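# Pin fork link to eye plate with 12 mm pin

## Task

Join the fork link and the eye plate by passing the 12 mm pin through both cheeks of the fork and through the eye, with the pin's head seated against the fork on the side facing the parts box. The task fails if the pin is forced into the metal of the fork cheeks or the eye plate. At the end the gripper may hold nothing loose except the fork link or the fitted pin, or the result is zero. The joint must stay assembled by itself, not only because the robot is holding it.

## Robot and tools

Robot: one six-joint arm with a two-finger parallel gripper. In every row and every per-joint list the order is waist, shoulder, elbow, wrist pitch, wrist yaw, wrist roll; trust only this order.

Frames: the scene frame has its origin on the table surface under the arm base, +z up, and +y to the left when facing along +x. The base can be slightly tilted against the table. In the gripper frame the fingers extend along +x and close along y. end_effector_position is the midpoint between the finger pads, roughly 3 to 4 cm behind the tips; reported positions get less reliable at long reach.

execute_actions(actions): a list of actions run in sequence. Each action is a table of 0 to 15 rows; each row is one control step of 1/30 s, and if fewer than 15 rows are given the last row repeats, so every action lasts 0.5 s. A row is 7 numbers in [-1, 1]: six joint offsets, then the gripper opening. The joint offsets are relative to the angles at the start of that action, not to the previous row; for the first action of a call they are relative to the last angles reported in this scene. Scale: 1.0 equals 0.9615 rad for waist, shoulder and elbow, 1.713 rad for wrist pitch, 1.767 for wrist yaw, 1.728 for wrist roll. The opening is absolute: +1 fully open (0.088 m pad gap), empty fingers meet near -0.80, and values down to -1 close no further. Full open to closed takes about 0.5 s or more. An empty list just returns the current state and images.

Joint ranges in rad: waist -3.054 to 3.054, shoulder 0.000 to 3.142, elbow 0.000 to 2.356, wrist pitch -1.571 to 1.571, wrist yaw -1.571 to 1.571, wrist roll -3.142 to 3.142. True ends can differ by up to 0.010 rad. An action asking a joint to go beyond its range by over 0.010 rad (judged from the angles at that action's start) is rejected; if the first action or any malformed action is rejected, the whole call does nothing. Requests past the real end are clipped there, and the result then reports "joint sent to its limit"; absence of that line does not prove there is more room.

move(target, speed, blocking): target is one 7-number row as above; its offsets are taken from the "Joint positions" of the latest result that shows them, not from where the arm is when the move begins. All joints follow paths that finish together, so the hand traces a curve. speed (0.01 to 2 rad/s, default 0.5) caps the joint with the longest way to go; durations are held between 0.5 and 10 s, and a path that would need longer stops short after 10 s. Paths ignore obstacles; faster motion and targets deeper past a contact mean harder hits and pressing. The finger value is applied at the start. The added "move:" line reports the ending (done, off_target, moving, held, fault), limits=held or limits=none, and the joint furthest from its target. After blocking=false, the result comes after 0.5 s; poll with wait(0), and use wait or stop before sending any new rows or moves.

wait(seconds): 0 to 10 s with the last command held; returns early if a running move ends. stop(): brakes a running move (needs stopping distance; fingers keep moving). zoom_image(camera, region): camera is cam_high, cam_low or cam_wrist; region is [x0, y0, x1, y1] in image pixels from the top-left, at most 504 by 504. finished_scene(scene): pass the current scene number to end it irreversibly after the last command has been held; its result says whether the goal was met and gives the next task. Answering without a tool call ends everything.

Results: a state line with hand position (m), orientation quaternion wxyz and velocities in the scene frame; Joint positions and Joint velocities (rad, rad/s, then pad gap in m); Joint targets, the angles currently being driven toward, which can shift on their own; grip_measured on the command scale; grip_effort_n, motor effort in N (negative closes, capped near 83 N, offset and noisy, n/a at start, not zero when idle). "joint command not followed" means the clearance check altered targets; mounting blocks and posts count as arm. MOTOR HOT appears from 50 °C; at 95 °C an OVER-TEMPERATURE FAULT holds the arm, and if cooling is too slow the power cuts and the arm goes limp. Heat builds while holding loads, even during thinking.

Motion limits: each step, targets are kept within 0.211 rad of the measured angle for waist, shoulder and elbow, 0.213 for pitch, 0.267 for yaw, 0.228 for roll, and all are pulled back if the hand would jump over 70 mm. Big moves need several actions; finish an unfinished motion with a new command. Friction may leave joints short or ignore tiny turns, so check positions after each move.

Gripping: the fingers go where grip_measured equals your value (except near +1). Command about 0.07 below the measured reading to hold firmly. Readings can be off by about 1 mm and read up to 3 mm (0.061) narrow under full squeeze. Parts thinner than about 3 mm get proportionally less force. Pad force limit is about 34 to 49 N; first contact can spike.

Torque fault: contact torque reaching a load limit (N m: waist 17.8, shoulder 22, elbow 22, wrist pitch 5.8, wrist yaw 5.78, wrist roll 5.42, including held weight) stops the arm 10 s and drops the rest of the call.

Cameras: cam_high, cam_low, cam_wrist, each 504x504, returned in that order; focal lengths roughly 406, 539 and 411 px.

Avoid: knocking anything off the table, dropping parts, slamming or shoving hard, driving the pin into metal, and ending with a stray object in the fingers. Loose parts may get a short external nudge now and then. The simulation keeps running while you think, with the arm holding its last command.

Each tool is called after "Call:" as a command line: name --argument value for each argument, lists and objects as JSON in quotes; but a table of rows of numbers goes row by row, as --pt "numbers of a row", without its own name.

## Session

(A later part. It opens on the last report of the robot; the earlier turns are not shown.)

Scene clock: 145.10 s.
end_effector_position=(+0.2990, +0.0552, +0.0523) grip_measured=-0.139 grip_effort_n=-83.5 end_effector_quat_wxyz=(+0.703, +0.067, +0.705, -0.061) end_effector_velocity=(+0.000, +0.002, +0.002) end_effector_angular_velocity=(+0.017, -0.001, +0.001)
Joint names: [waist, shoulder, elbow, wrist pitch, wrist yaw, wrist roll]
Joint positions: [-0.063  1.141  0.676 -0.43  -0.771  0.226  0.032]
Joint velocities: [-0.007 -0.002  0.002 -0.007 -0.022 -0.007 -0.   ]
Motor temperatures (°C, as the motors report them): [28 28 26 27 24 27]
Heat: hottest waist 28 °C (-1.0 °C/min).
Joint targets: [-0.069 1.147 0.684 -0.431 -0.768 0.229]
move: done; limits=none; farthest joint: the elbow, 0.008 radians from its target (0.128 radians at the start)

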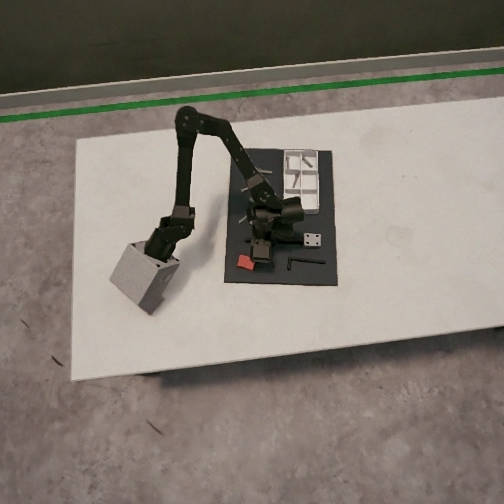

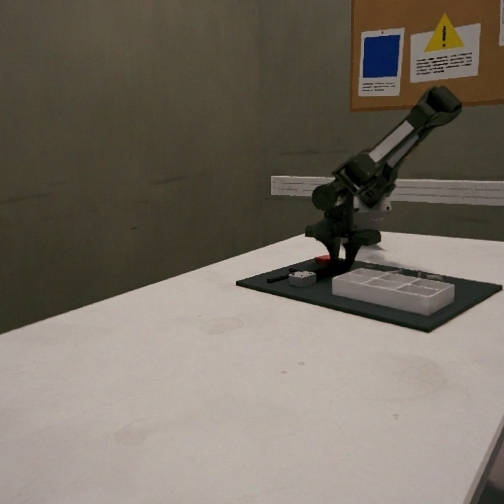

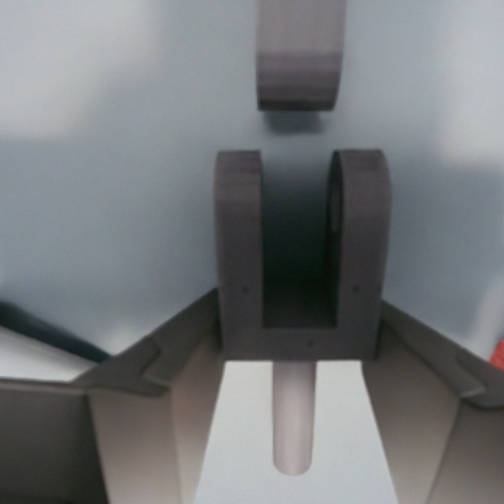

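Call:
move --target '[-0.008,0.034,0.047,-0.007,0,-0.004,-0.25]' --speed 0.08

Call:
zoom_image --camera "cam_wrist" --region '[200, 60, 400, 240]'

Scene clock: 160.73 s.
end_effector_position=(+0.3072, +0.0551, +0.0520) grip_measured=-0.139 grip_effort_n=-83.5 end_effector_quat_wxyz=(+0.703, +0.066, +0.706, -0.061) end_effector_velocity=(-0.002, -0.000, -0.000) end_effector_angular_velocity=(+0.005, +0.008, -0.017)
Joint names: [waist, shoulder, elbow, wrist pitch, wrist yaw, wrist roll]
Joint positions: [-0.063  1.169  0.711 -0.441 -0.771  0.222  0.032]
Joint velocities: [-0.002  0.002 -0.002 -0.007 -0.007  0.007 -0.   ]
Motor temperatures (°C, as the motors report them): [29 28 27 27 24 27]
Heat: hottest waist 29 °C (+0.0 °C/min).
Joint targets: [-0.070 1.174 0.721 -0.442 -0.771 0.220]
move: done; limits=none; farthest joint: the elbow, 0.010 radians from its target (0.045 radians at the start)

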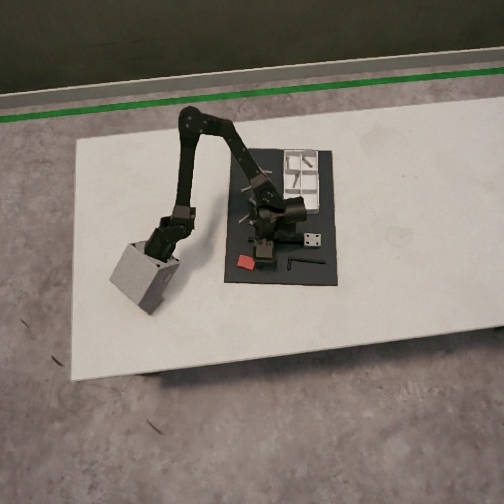

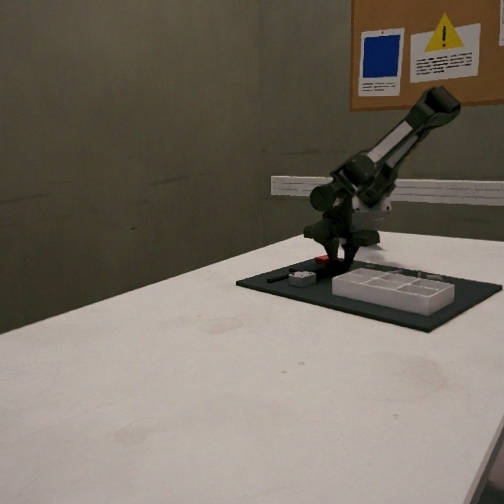

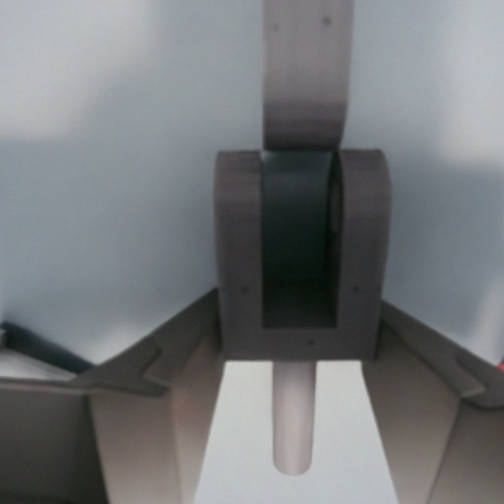

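Region (200, 60, 400, 240) of cam_wrist's 504x504 image, scaled by 2.520, with more detail than that image has; it fills the top 454 rows of this view, and the rest is white.

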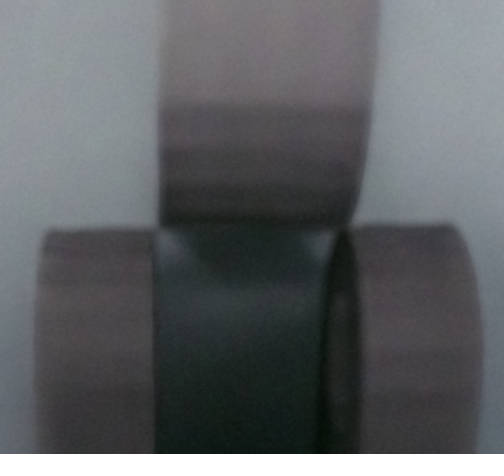

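Call:
execute_actions --actions '[[[-0.010,0.004,0.008,0,0,0,-0.25]]]'

Call:
zoom_image --camera "cam_wrist" --region '[200, 60, 400, 240]'

Scene clock: 163.90 s.
end_effector_position=(+0.3075, +0.0545, +0.0524) grip_measured=-0.139 grip_effort_n=-83.5 end_effector_quat_wxyz=(+0.703, +0.066, +0.705, -0.062) end_effector_velocity=(-0.002, +0.003, +0.001) end_effector_angular_velocity=(+0.009, +0.003, -0.008)
Joint names: [waist, shoulder, elbow, wrist pitch, wrist yaw, wrist roll]
Joint positions: [-0.066  1.169  0.712 -0.441 -0.771  0.222  0.032]
Joint velocities: [ 0.002 -0.007 -0.002 -0.007 -0.007  0.007 -0.   ]
Motor temperatures (°C, as the motors report them): [29 28 27 27 24 27]
Heat: hottest waist 29 °C (+0.0 °C/min).
Joint targets: [-0.073 1.172 0.719 -0.441 -0.771 0.222]

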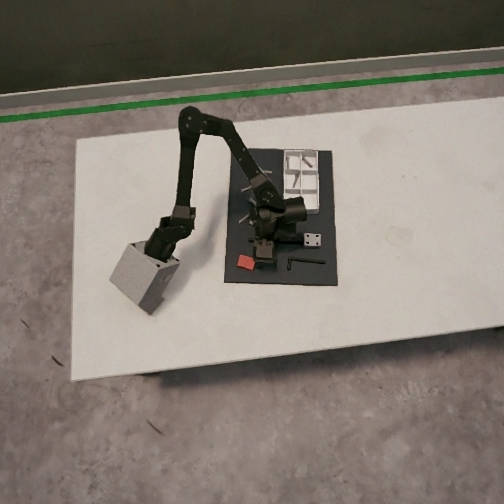

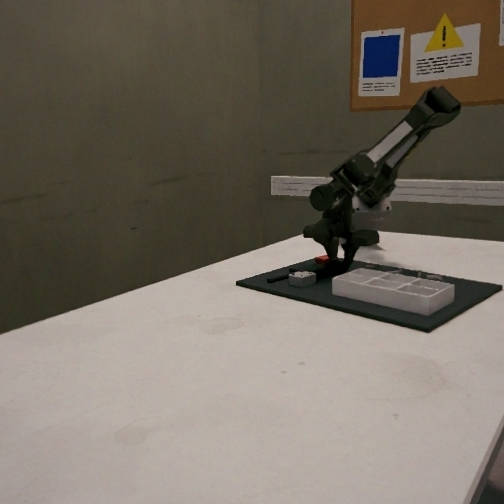

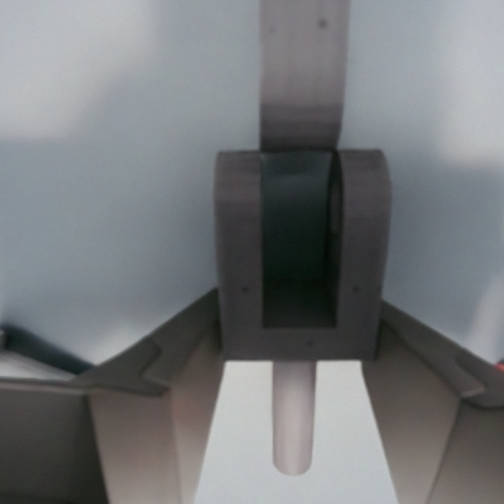

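Region (200, 60, 400, 240) of cam_wrist's 504x504 image, scaled by 2.520, with more detail than that image has; it fills the top 454 rows of this view, and the rest is white.

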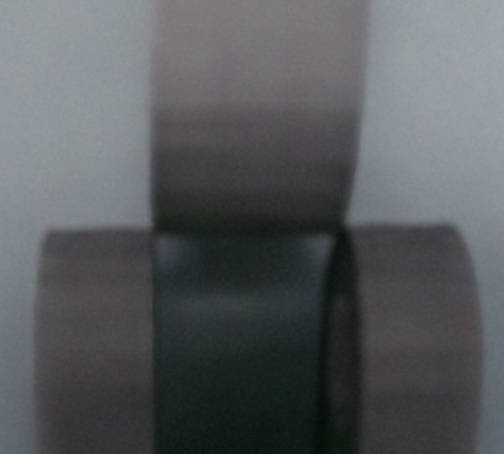

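Call:
execute_actions --actions '[[[-0.006,0.005,0.010,0,0,0,-0.25],[-0.006,0.006,0.0115,0,0,0,-0.25],[-0.006,0.007,0.013,-0.001,0,0,-0.25],[-0.006,0.008,0.0145,-0.001,0,0,-0.25],[-0.006,0.0095,0.016,-0.002,0,0,-0.25],[-0.006,0.011,0.0175,-0.002,0,0,-0.25],[-0.006,0.012,0.019,-0.002,0,0,-0.25],[-0.007,0.013,0.0205,-0.003,0,0,-0.25],[-0.007,0.0145,0.022,-0.003,0,0,-0.25],[-0.007,0.016,0.0235,-0.003,0,0,-0.25],[-0.008,0.017,0.025,-0.003,0,0,-0.25],[-0.008,0.018,0.0265,-0.0035,0,0,-0.25]]]'

Call:
zoom_image --camera "cam_wrist" --region '[200, 60, 400, 240]'

Scene clock: 168.37 s.
end_effector_position=(+0.3111, +0.0546, +0.0523) grip_measured=-0.139 grip_effort_n=-83.5 end_effector_quat_wxyz=(+0.704, +0.066, +0.705, -0.062) end_effector_velocity=(+0.008, +0.001, +0.003) end_effector_angular_velocity=(+0.004, -0.020, +0.018)
Joint names: [waist, shoulder, elbow, wrist pitch, wrist yaw, wrist roll]
Joint positions: [-0.066  1.179  0.727 -0.444 -0.771  0.222  0.032]
Joint velocities: [-0.007  0.002  0.017  0.007 -0.007 -0.007 -0.   ]
Motor temperatures (°C, as the motors report them): [29 28 27 27 24 27]
Heat: hottest waist 29 °C (+1.0 °C/min).
Joint targets: [-0.073 1.186 0.737 -0.446 -0.771 0.222]

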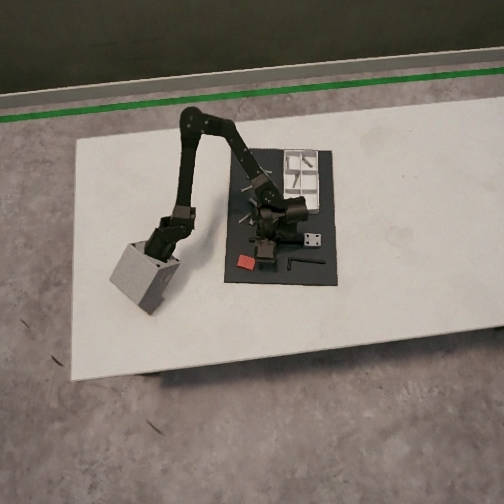

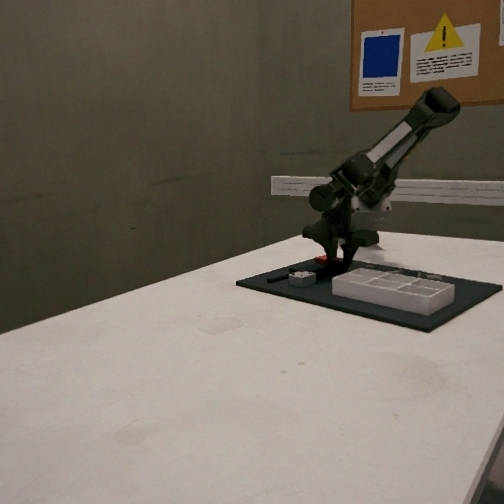

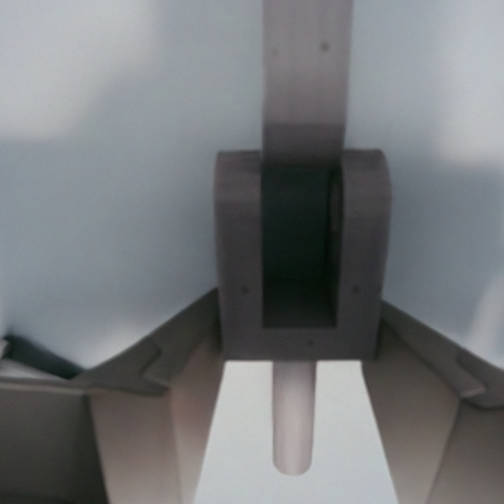

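Region (200, 60, 400, 240) of cam_wrist's 504x504 image, scaled by 2.520, with more detail than that image has; it fills the top 454 rows of this view, and the rest is white.

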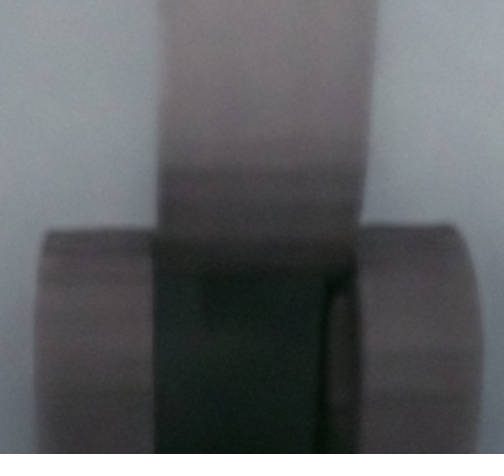

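Entered. Continue to the end pose.

Call:
move --target '[-0.023,0.091,0.112,-0.018,-0.003,-0.011,-0.25]' --speed 0.06

Call:
zoom_image --camera "cam_wrist" --region '[180, 100, 440, 370]'

Scene clock: 172.70 s.
end_effector_position=(+0.3283, +0.0518, +0.0513) grip_measured=-0.139 grip_effort_n=-83.5 end_effector_quat_wxyz=(+0.698, +0.071, +0.710, -0.064) end_effector_velocity=(-0.002, -0.002, -0.000) end_effector_angular_velocity=(-0.009, +0.007, -0.017)
Joint names: [waist, shoulder, elbow, wrist pitch, wrist yaw, wrist roll]
Joint positions: [-0.077  1.253  0.815 -0.488 -0.784  0.205  0.032]
Joint velocities: [-0.002  0.002 -0.002 -0.007  0.007  0.007 -0.   ]
Motor temperatures (°C, as the motors report them): [29 28 27 27 24 27]
Heat: hottest waist 29 °C (+1.0 °C/min).
Joint targets: [-0.088 1.267 0.834 -0.475 -0.776 0.203]
move: off_target; limits=none; farthest joint: the elbow, 0.020 radians from its target (0.107 radians at the start)

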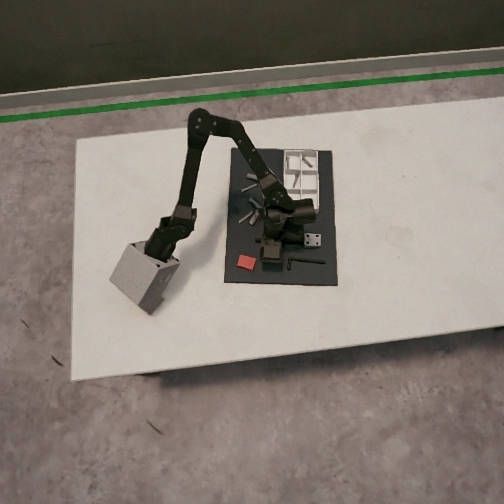

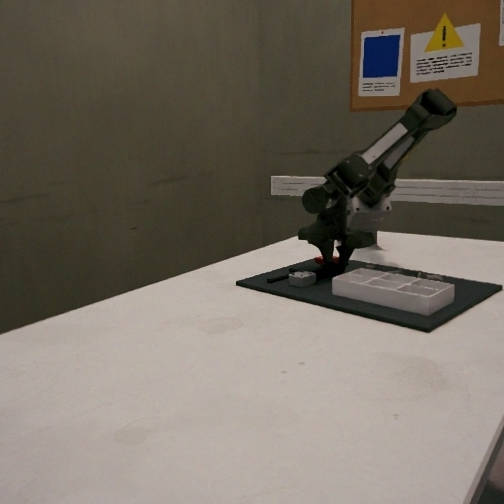

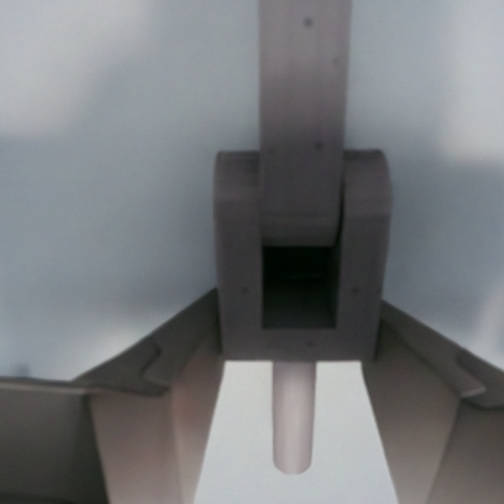

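Region (180, 100, 440, 370) of cam_wrist's 504x504 image, scaled by 1.867, with more detail than that image has; it fills the left 485 columns of this view, and the rest is white.

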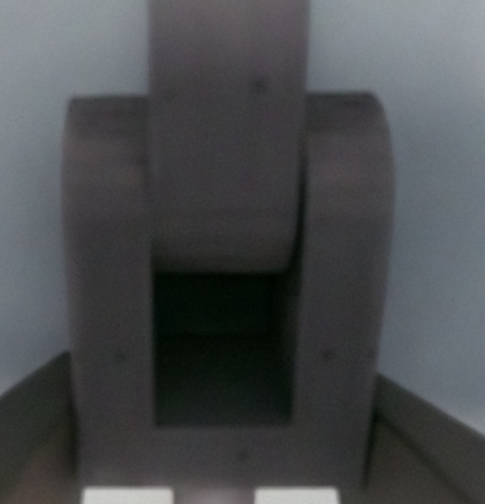

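Call:
execute_actions --actions '[[[0.006,0,0,0,0,0,-0.25]],[[0,0,0,0,0,0,0.05]],[[0.012,0,-0.012,0.011,0.008,-0.012,0.05]]]'

Scene clock: 176.33 s.
end_effector_position=(+0.3281, +0.0522, +0.0493) grip_measured=+0.046 grip_effort_n=18.4 end_effector_quat_wxyz=(+0.699, +0.060, +0.710, -0.054) end_effector_velocity=(-0.003, -0.001, +0.001) end_effector_angular_velocity=(+0.003, +0.005, -0.005)
Joint names: [waist, shoulder, elbow, wrist pitch, wrist yaw, wrist roll]
Joint positions: [-0.067  1.254  0.81  -0.475 -0.775  0.187  0.041]
Joint velocities: [-0.007 -0.002 -0.007 -0.007 -0.007 -0.007  0.   ]
Motor temperatures (°C, as the motors report them): [29 28 27 27 24 27]
Heat: hottest waist 29 °C (+1.0 °C/min).
Joint targets: [-0.064 1.254 0.804 -0.473 -0.770 0.184]

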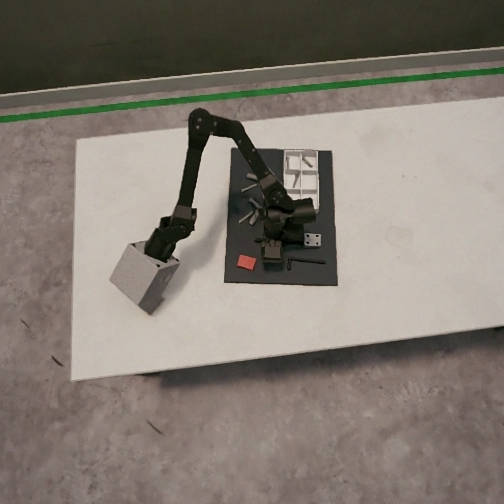

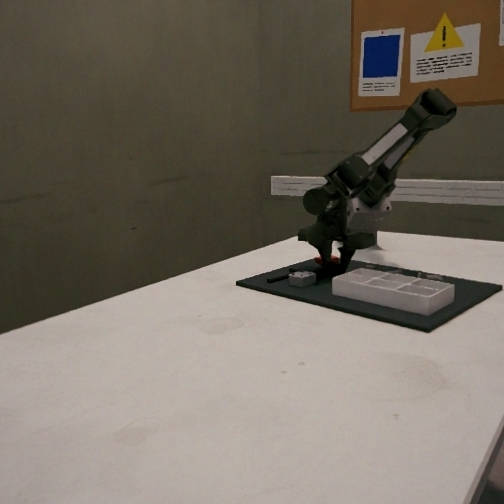

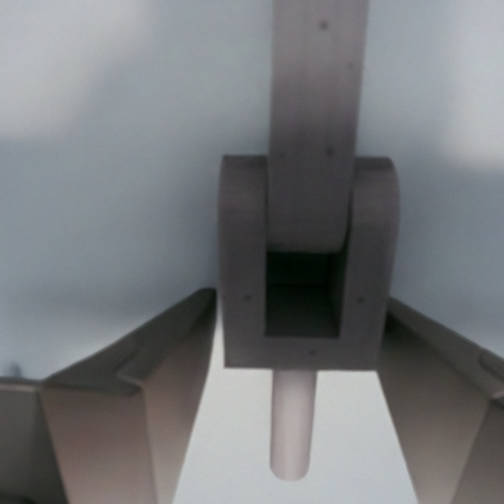

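Call:
execute_actions --actions '[[[-0.009,0,0,0.004,0,0.015,0.0]],[[0,0,0,0,0,0,-0.2]],[[-0.006,0.005,0.010,0,0,0,-0.2],[-0.006,0.006,0.012,0,0,0,-0.2],[-0.007,0.008,0.014,0,0,0,-0.2],[-0.007,0.009,0.016,0,0,0,-0.2],[-0.007,0.011,0.018,0,0,0,-0.2],[-0.008,0.012,0.020,0,0,0,-0.2],[-0.008,0.014,0.022,0,0,0,-0.2],[-0.008,0.015,0.024,0,0,0,-0.2],[-0.009,0.017,0.026,0,0,0,-0.2],[-0.009,0.018,0.028,0,0,0,-0.2],[-0.009,0.020,0.030,0,0,0,-0.2]]]'

Call:
zoom_image --camera "cam_wrist" --region '[180, 100, 440, 370]'

Scene clock: 183.87 s.
end_effector_position=(+0.3308, +0.0516, +0.0503) grip_measured=-0.129 grip_effort_n=-83.5 end_effector_quat_wxyz=(+0.699, +0.069, +0.709, -0.063) end_effector_velocity=(+0.000, -0.003, +0.001) end_effector_angular_velocity=(-0.012, +0.001, -0.002)
Joint names: [waist, shoulder, elbow, wrist pitch, wrist yaw, wrist roll]
Joint positions: [-0.073  1.259  0.821 -0.48  -0.779  0.209  0.033]
Joint velocities: [-0.007  0.002  0.002 -0.007  0.007 -0.007 -0.   ]
Motor temperatures (°C, as the motors report them): [29 28 27 27 24 27]
Heat: hottest waist 29 °C (+0.0 °C/min).
Joint targets: [-0.081 1.273 0.839 -0.470 -0.777 0.210]

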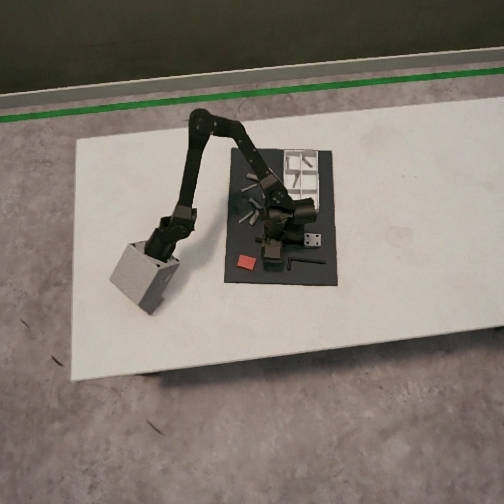

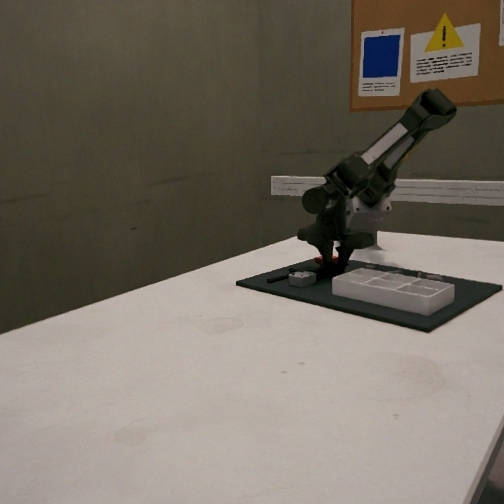

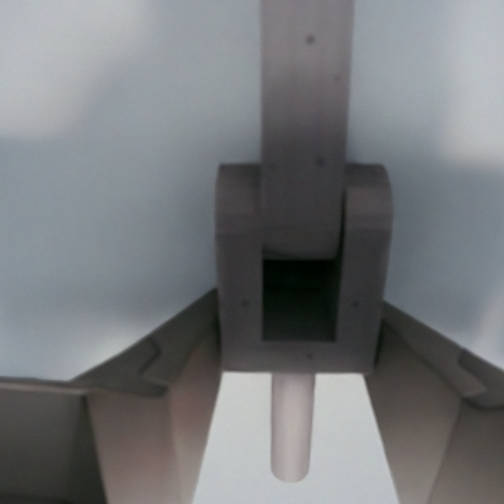

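Region (180, 100, 440, 370) of cam_wrist's 504x504 image, scaled by 1.867, with more detail than that image has; it fills the left 485 columns of this view, and the rest is white.

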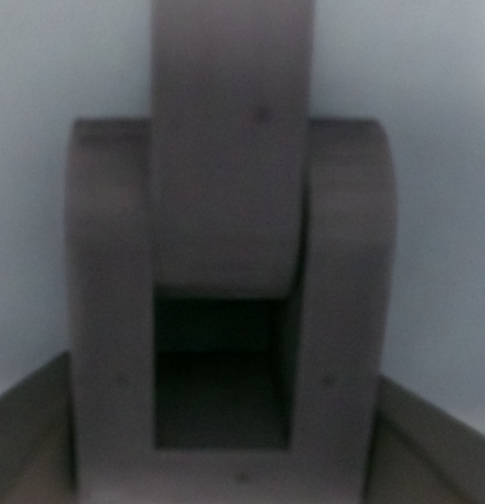

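Call:
execute_actions --actions '[[[0,0,0,0,0,0,0.3]]]'

Call:
move --target '[-0.15,-0.09,0.11,-0.18,-0.05,-0.09,0.3]'

Call:
move --target '[0.56,0.10,0.36,-0.118,0.515,-0.655,0.3]' --speed 0.8

Scene clock: 192.30 s.
end_effector_position=(+0.3312, +0.0517, +0.0503) grip_measured=+0.292 grip_effort_n=18.8 end_effector_quat_wxyz=(+0.700, +0.069, +0.708, -0.063) end_effector_velocity=(-0.004, +0.001, +0.001) end_effector_angular_velocity=(+0.006, +0.014, +0.005)
Joint names: [waist, shoulder, elbow, wrist pitch, wrist yaw, wrist roll]
Joint positions: [-0.073  1.26   0.821 -0.479 -0.78   0.209  0.053]
Joint velocities: [-0.002 -0.002 -0.002 -0.022 -0.007 -0.022  0.002]
Motor temperatures (°C, as the motors report them): [29 28 27 27 24 27]
Heat: hottest waist 29 °C (+1.0 °C/min).
Joint targets: [-0.073 1.259 0.821 -0.480 -0.779 0.209]

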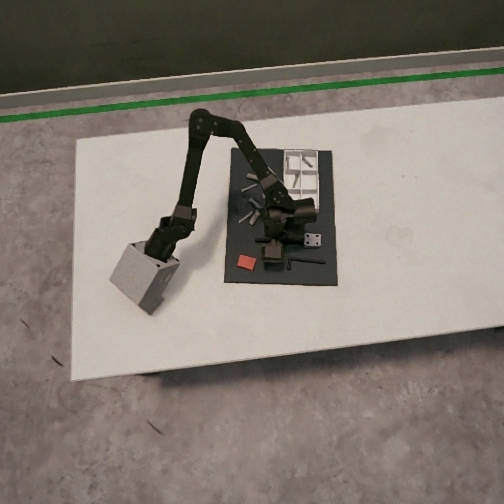

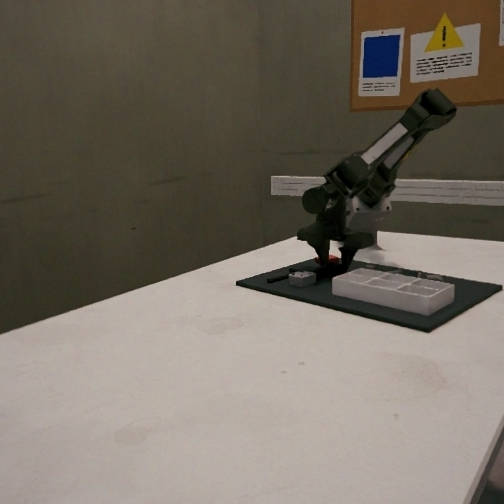

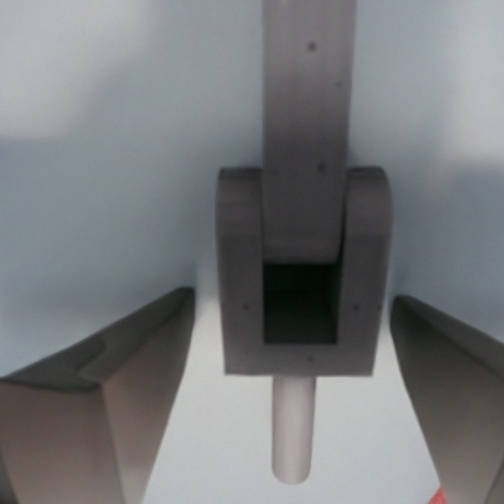

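Scene clock: 193.53 s.
end_effector_position=(+0.3318, +0.0595, +0.0991) grip_measured=+0.296 grip_effort_n=18.4 end_effector_quat_wxyz=(+0.697, +0.079, +0.709, -0.069) end_effector_velocity=(-0.004, -0.000, +0.001) end_effector_angular_velocity=(-0.007, +0.011, -0.007)
Joint names: [waist, shoulder, elbow, wrist pitch, wrist yaw, wrist roll]
Joint positions: [-0.214  1.182  0.919 -0.786 -0.863  0.057  0.054]
Joint velocities: [-0.002 -0.007 -0.002 -0.022  0.007 -0.007 -0.   ]
Motor temperatures (°C, as the motors report them): [30 28 27 27 24 27]
Heat: hottest waist 30 °C (+2.0 °C/min).
Joint targets: [-0.218 1.173 0.927 -0.788 -0.868 0.054]
move: done; limits=none; farthest joint: the shoulder, 0.008 radians from its target (0.086 radians at the start)

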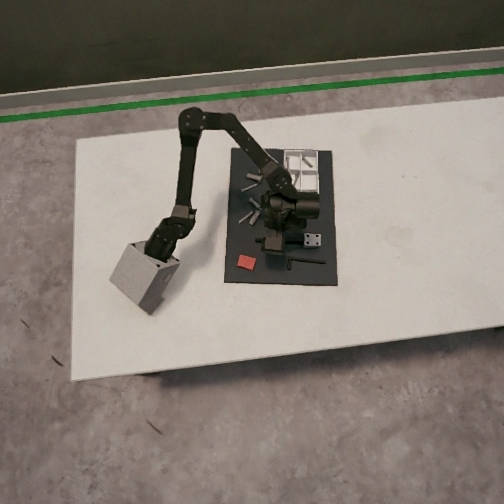

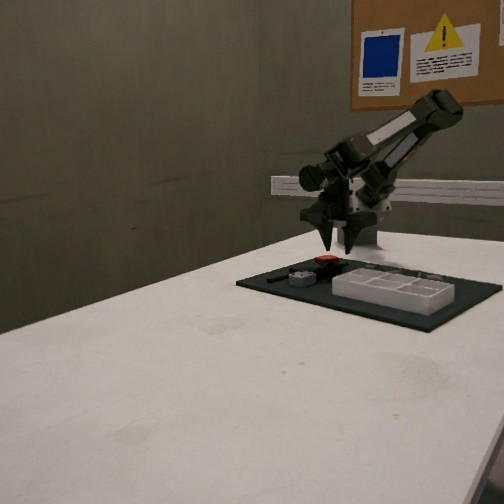

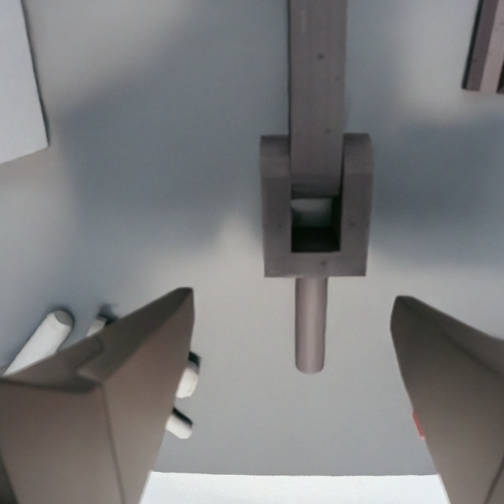

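Scene clock: 195.67 s.
end_effector_position=(+0.3625, +0.0954, +0.0862) grip_measured=+0.296 grip_effort_n=17.0 end_effector_quat_wxyz=(+0.359, -0.569, +0.679, +0.293) end_effector_velocity=(-0.003, +0.001, +0.003) end_effector_angular_velocity=(+0.003, +0.023, +0.009)
Joint names: [waist, shoulder, elbow, wrist pitch, wrist yaw, wrist roll]
Joint positions: [ 0.321  1.266  1.257 -0.987  0.042 -1.073  0.054]
Joint velocities: [-0.002 -0.007  0.002 -0.022 -0.007 -0.022 -0.   ]
Motor temperatures (°C, as the motors report them): [29 28 27 27 24 27]
Heat: hottest waist 29 °C (+1.0 °C/min).
Joint targets: [0.324 1.278 1.265 -0.988 0.047 -1.075]
move: off_target; limits=none; farthest joint: the shoulder, 0.012 radians from its target (0.096 radians at the start)

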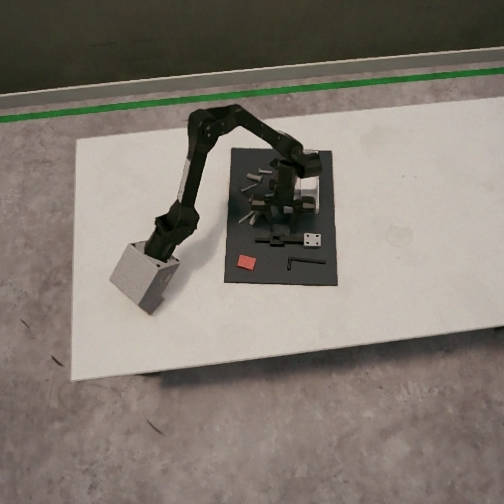

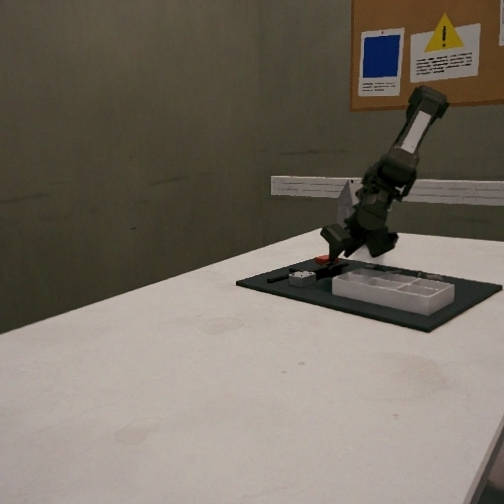

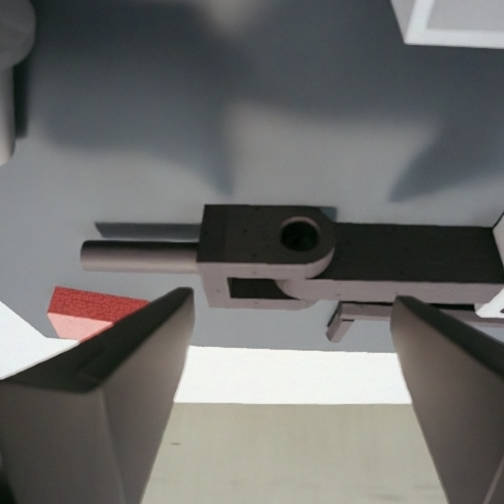

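Call:
zoom_image --camera "cam_wrist" --region '[240, 190, 380, 320]'

Region (240, 190, 380, 320) of cam_wrist's 504x504 image, scaled by 3.600, with more detail than that image has; it fills the top 468 rows of this view, and the rest is white.

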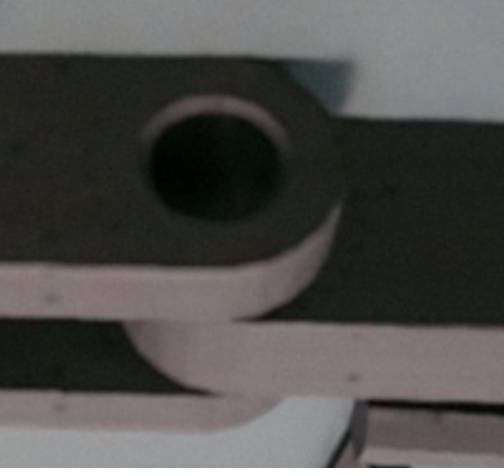

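Call:
move --target '[-0.535,-0.18,-0.49,0.162,-0.502,0.675,-0.35]' --speed 0.8

Scene clock: 207.33 s.
end_effector_position=(+0.3066, +0.0591, +0.0911) grip_measured=-0.346 grip_effort_n=-20.7 end_effector_quat_wxyz=(+0.699, +0.074, +0.708, -0.072) end_effector_velocity=(-0.001, -0.000, +0.001) end_effector_angular_velocity=(+0.003, -0.000, -0.002)
Joint names: [waist, shoulder, elbow, wrist pitch, wrist yaw, wrist roll]
Joint positions: [-0.19   1.101  0.793 -0.71  -0.84   0.091  0.022]
Joint velocities: [-0.007 -0.002 -0.002 -0.007 -0.007 -0.007  0.   ]
Motor temperatures (°C, as the motors report them): [29 29 28 27 24 27]
Heat: hottest waist 29 °C (+1.0 °C/min).
Joint targets: [-0.193 1.093 0.786 -0.709 -0.845 0.094]
move: done; limits=none; farthest joint: the shoulder, 0.008 radians from its target (0.173 radians at the start)

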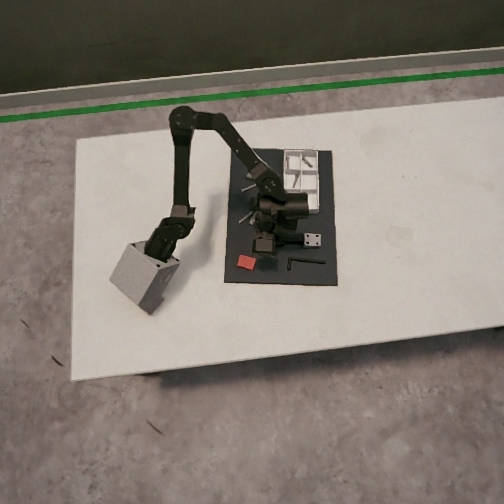

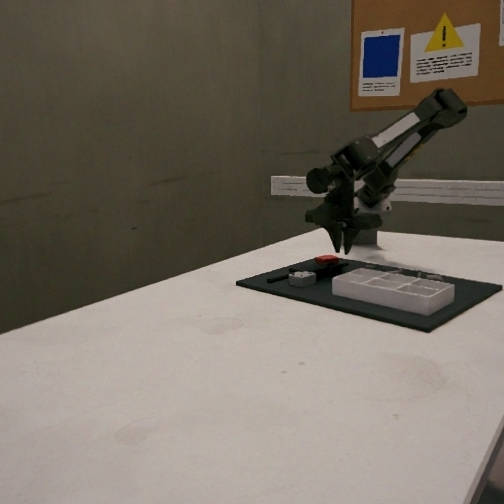

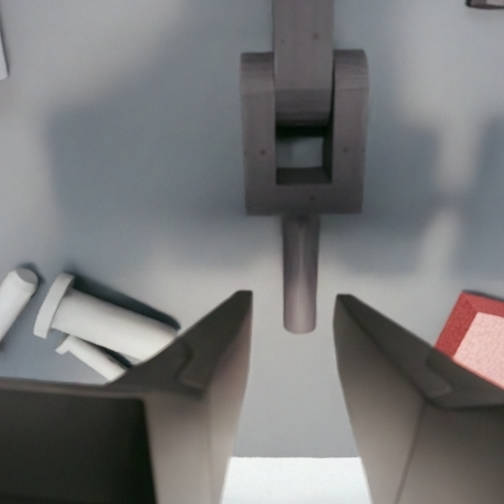

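Call:
move --target '[0.136,0.078,-0.095,0.163,0.046,0.080,-0.35]' --speed 0.3

Call:
move --target '[-0.012,0.036,0.050,-0.007,0,-0.004,-0.35]' --speed 0.06

Scene clock: 213.40 s.
end_effector_position=(+0.3075, +0.0541, +0.0516) grip_measured=-0.346 grip_effort_n=-20.7 end_effector_quat_wxyz=(+0.704, +0.064, +0.704, -0.063) end_effector_velocity=(-0.002, -0.000, -0.000) end_effector_angular_velocity=(+0.005, +0.008, -0.002)
Joint names: [waist, shoulder, elbow, wrist pitch, wrist yaw, wrist roll]
Joint positions: [-0.062  1.168  0.709 -0.433 -0.764  0.227  0.022]
Joint velocities: [-0.002  0.002 -0.002 -0.007 -0.007 -0.007 -0.   ]
Motor temperatures (°C, as the motors report them): [29 29 27 27 24 27]
Heat: hottest waist 29 °C (+1.0 °C/min).
Joint targets: [-0.059 1.176 0.702 -0.431 -0.759 0.230]
move: done; limits=none; farthest joint: the shoulder, 0.008 radians from its target (0.075 radians at the start)

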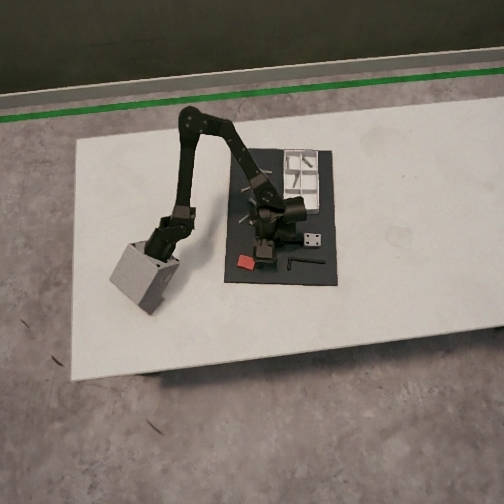

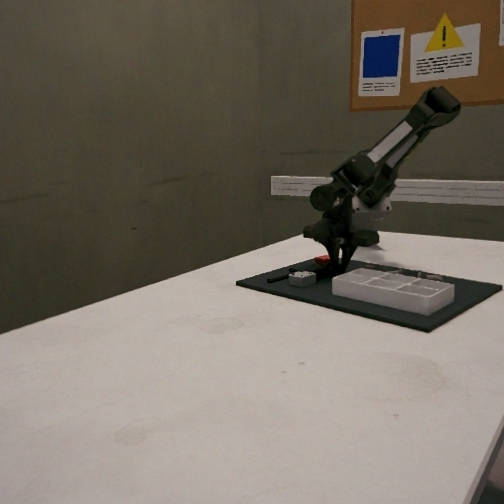

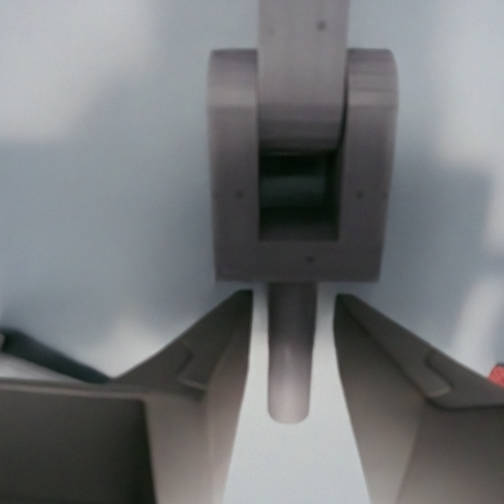

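Scene clock: 214.50 s.
end_effector_position=(+0.3156, +0.0532, +0.0522) grip_measured=-0.346 grip_effort_n=-20.7 end_effector_quat_wxyz=(+0.704, +0.063, +0.704, -0.064) end_effector_velocity=(-0.002, +0.001, +0.000) end_effector_angular_velocity=(+0.006, +0.004, +0.001)
Joint names: [waist, shoulder, elbow, wrist pitch, wrist yaw, wrist roll]
Joint positions: [-0.067  1.193  0.745 -0.449 -0.764  0.221  0.022]
Joint velocities: [-0.002 -0.002 -0.002 -0.007 -0.007 -0.007  0.   ]
Motor temperatures (°C, as the motors report them): [29 29 27 27 24 27]
Heat: hottest waist 29 °C (+1.0 °C/min).
Joint targets: [-0.073 1.203 0.757 -0.445 -0.764 0.220]
move: off_target; limits=none; farthest joint: the elbow, 0.012 radians from its target (0.048 radians at the start)

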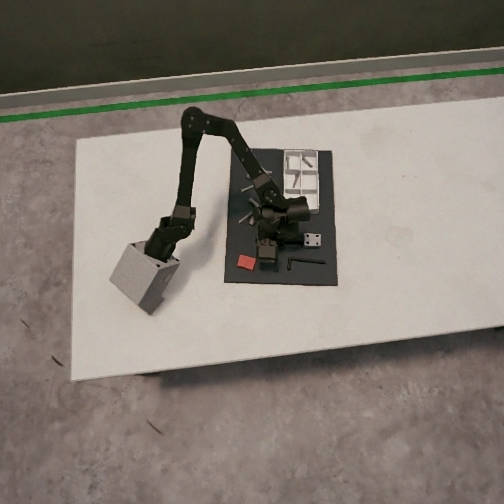

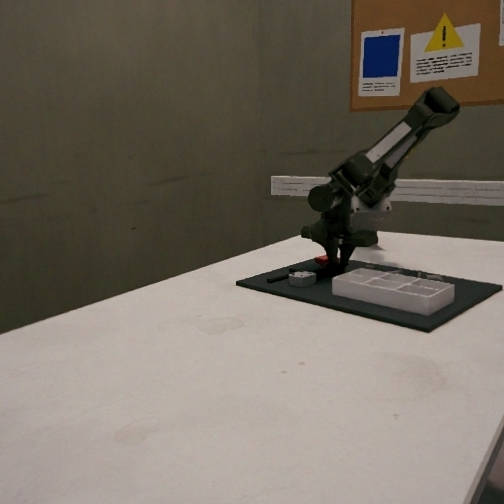

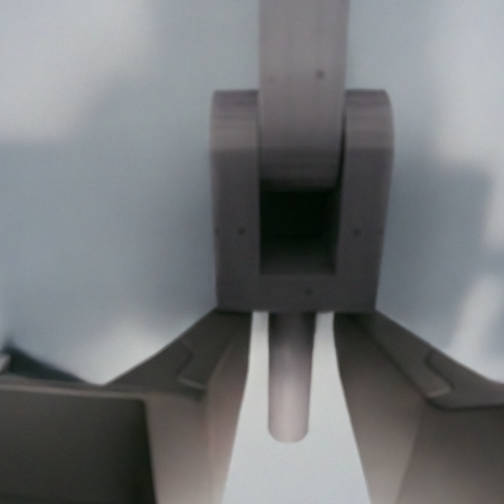

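Call:
move --target '[-0.010,0.027,0.034,0.003,0,0,-0.35]' --speed 0.04

Call:
zoom_image --camera "cam_wrist" --region '[200, 60, 410, 270]'

Scene clock: 223.63 s.
end_effector_position=(+0.3167, +0.0530, +0.0510) grip_measured=-0.346 grip_effort_n=-20.2 end_effector_quat_wxyz=(+0.701, +0.068, +0.707, -0.065) end_effector_velocity=(+0.001, +0.001, +0.000) end_effector_angular_velocity=(+0.006, -0.006, +0.011)
Joint names: [waist, shoulder, elbow, wrist pitch, wrist yaw, wrist roll]
Joint positions: [-0.067  1.208  0.756 -0.456 -0.771  0.221  0.022]
Joint velocities: [-0.002 -0.002 -0.002  0.007 -0.007 -0.007 -0.   ]
Motor temperatures (°C, as the motors report them): [29 29 28 27 24 27]
Heat: hottest waist 29 °C (+0.0 °C/min).
Joint targets: [-0.076 1.219 0.777 -0.443 -0.764 0.221]
move: off_target; limits=none; farthest joint: the elbow, 0.022 radians from its target (0.033 radians at the start)

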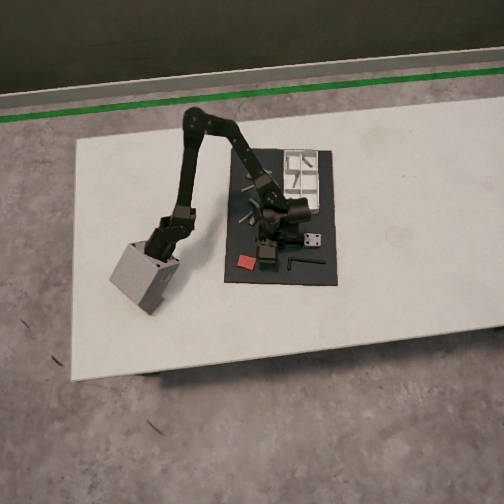

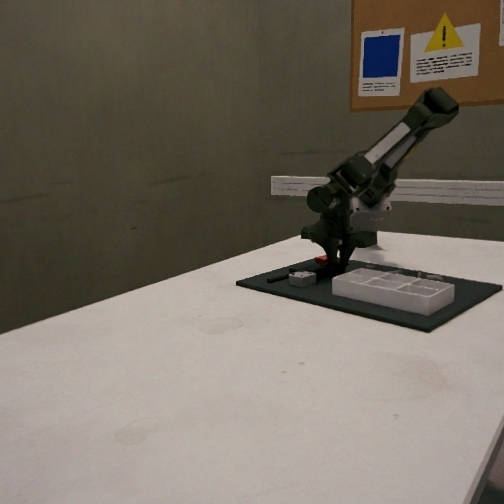

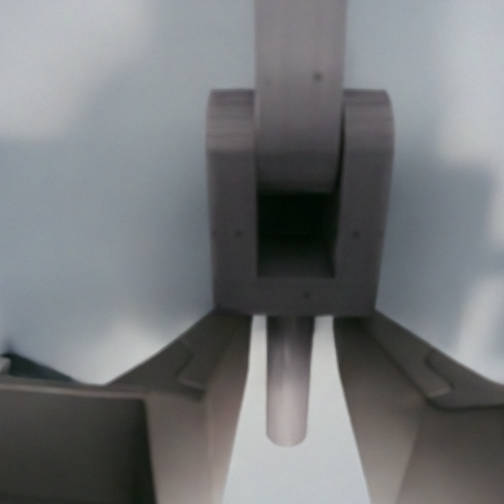

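Region (200, 60, 410, 270) of cam_wrist's 504x504 image, scaled by 2.400, with more detail than that image has.

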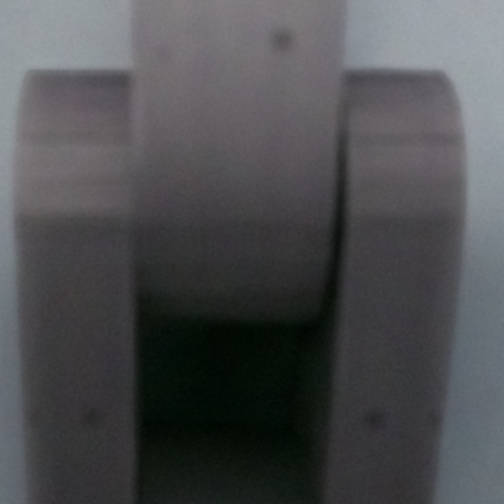

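Call:
execute_actions --actions '[[[0,-0.010,-0.008,0,0,0,-0.35]],[[0,0,0,0,0,-0.06,-0.35]],[[-0.006,0.005,0.010,0,0,0,-0.35],[-0.006,0.006,0.012,0,0,0,-0.35],[-0.006,0.008,0.014,0,0,0,-0.35],[-0.006,0.009,0.016,0,0,0,-0.35],[-0.006,0.011,0.018,0,0,0,-0.35],[-0.006,0.012,0.020,0,0,0,-0.35],[-0.006,0.014,0.022,0,0,0,-0.35]]]'

Call:
zoom_image --camera "cam_wrist" --region '[200, 60, 410, 270]'

Scene clock: 228.93 s.
end_effector_position=(+0.3157, +0.0526, +0.0508) grip_measured=-0.346 grip_effort_n=-19.3 end_effector_quat_wxyz=(+0.701, +0.035, +0.712, -0.032) end_effector_velocity=(+0.000, +0.003, +0.001) end_effector_angular_velocity=(+0.021, +0.001, +0.004)
Joint names: [waist, shoulder, elbow, wrist pitch, wrist yaw, wrist roll]
Joint positions: [-0.067  1.211  0.759 -0.466 -0.771  0.121  0.022]
Joint velocities: [-0.002 -0.002  0.002 -0.007 -0.022 -0.007 -0.   ]
Motor temperatures (°C, as the motors report them): [30 29 28 27 24 27]
Heat: hottest waist 30 °C (+1.0 °C/min).
Joint targets: [-0.073 1.220 0.774 -0.460 -0.771 0.121]

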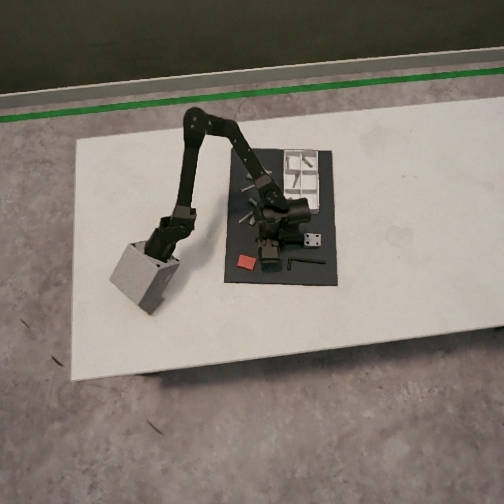

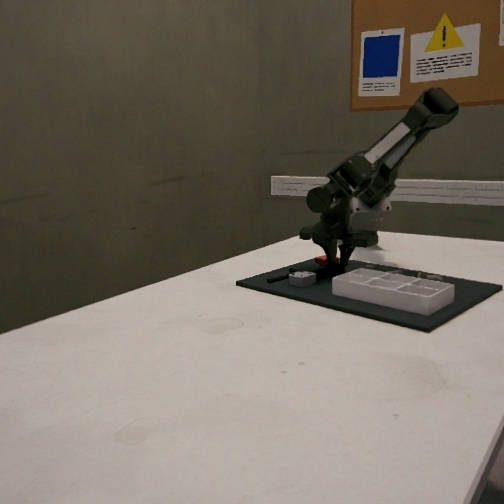

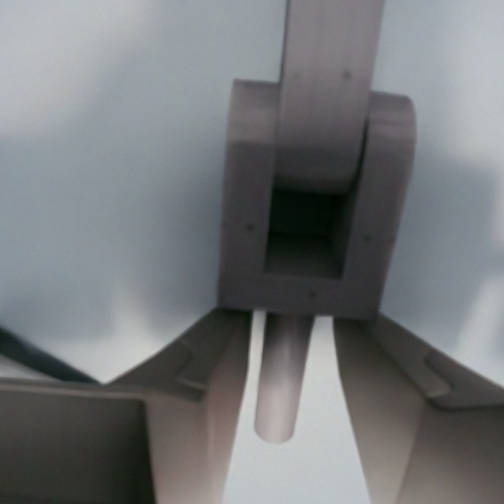

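Region (200, 60, 410, 270) of cam_wrist's 504x504 image, scaled by 2.400, with more detail than that image has.

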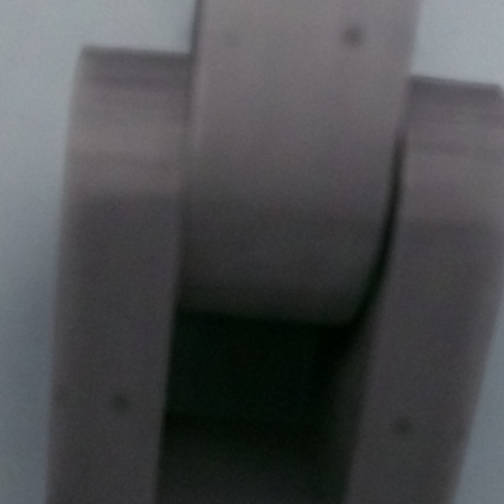

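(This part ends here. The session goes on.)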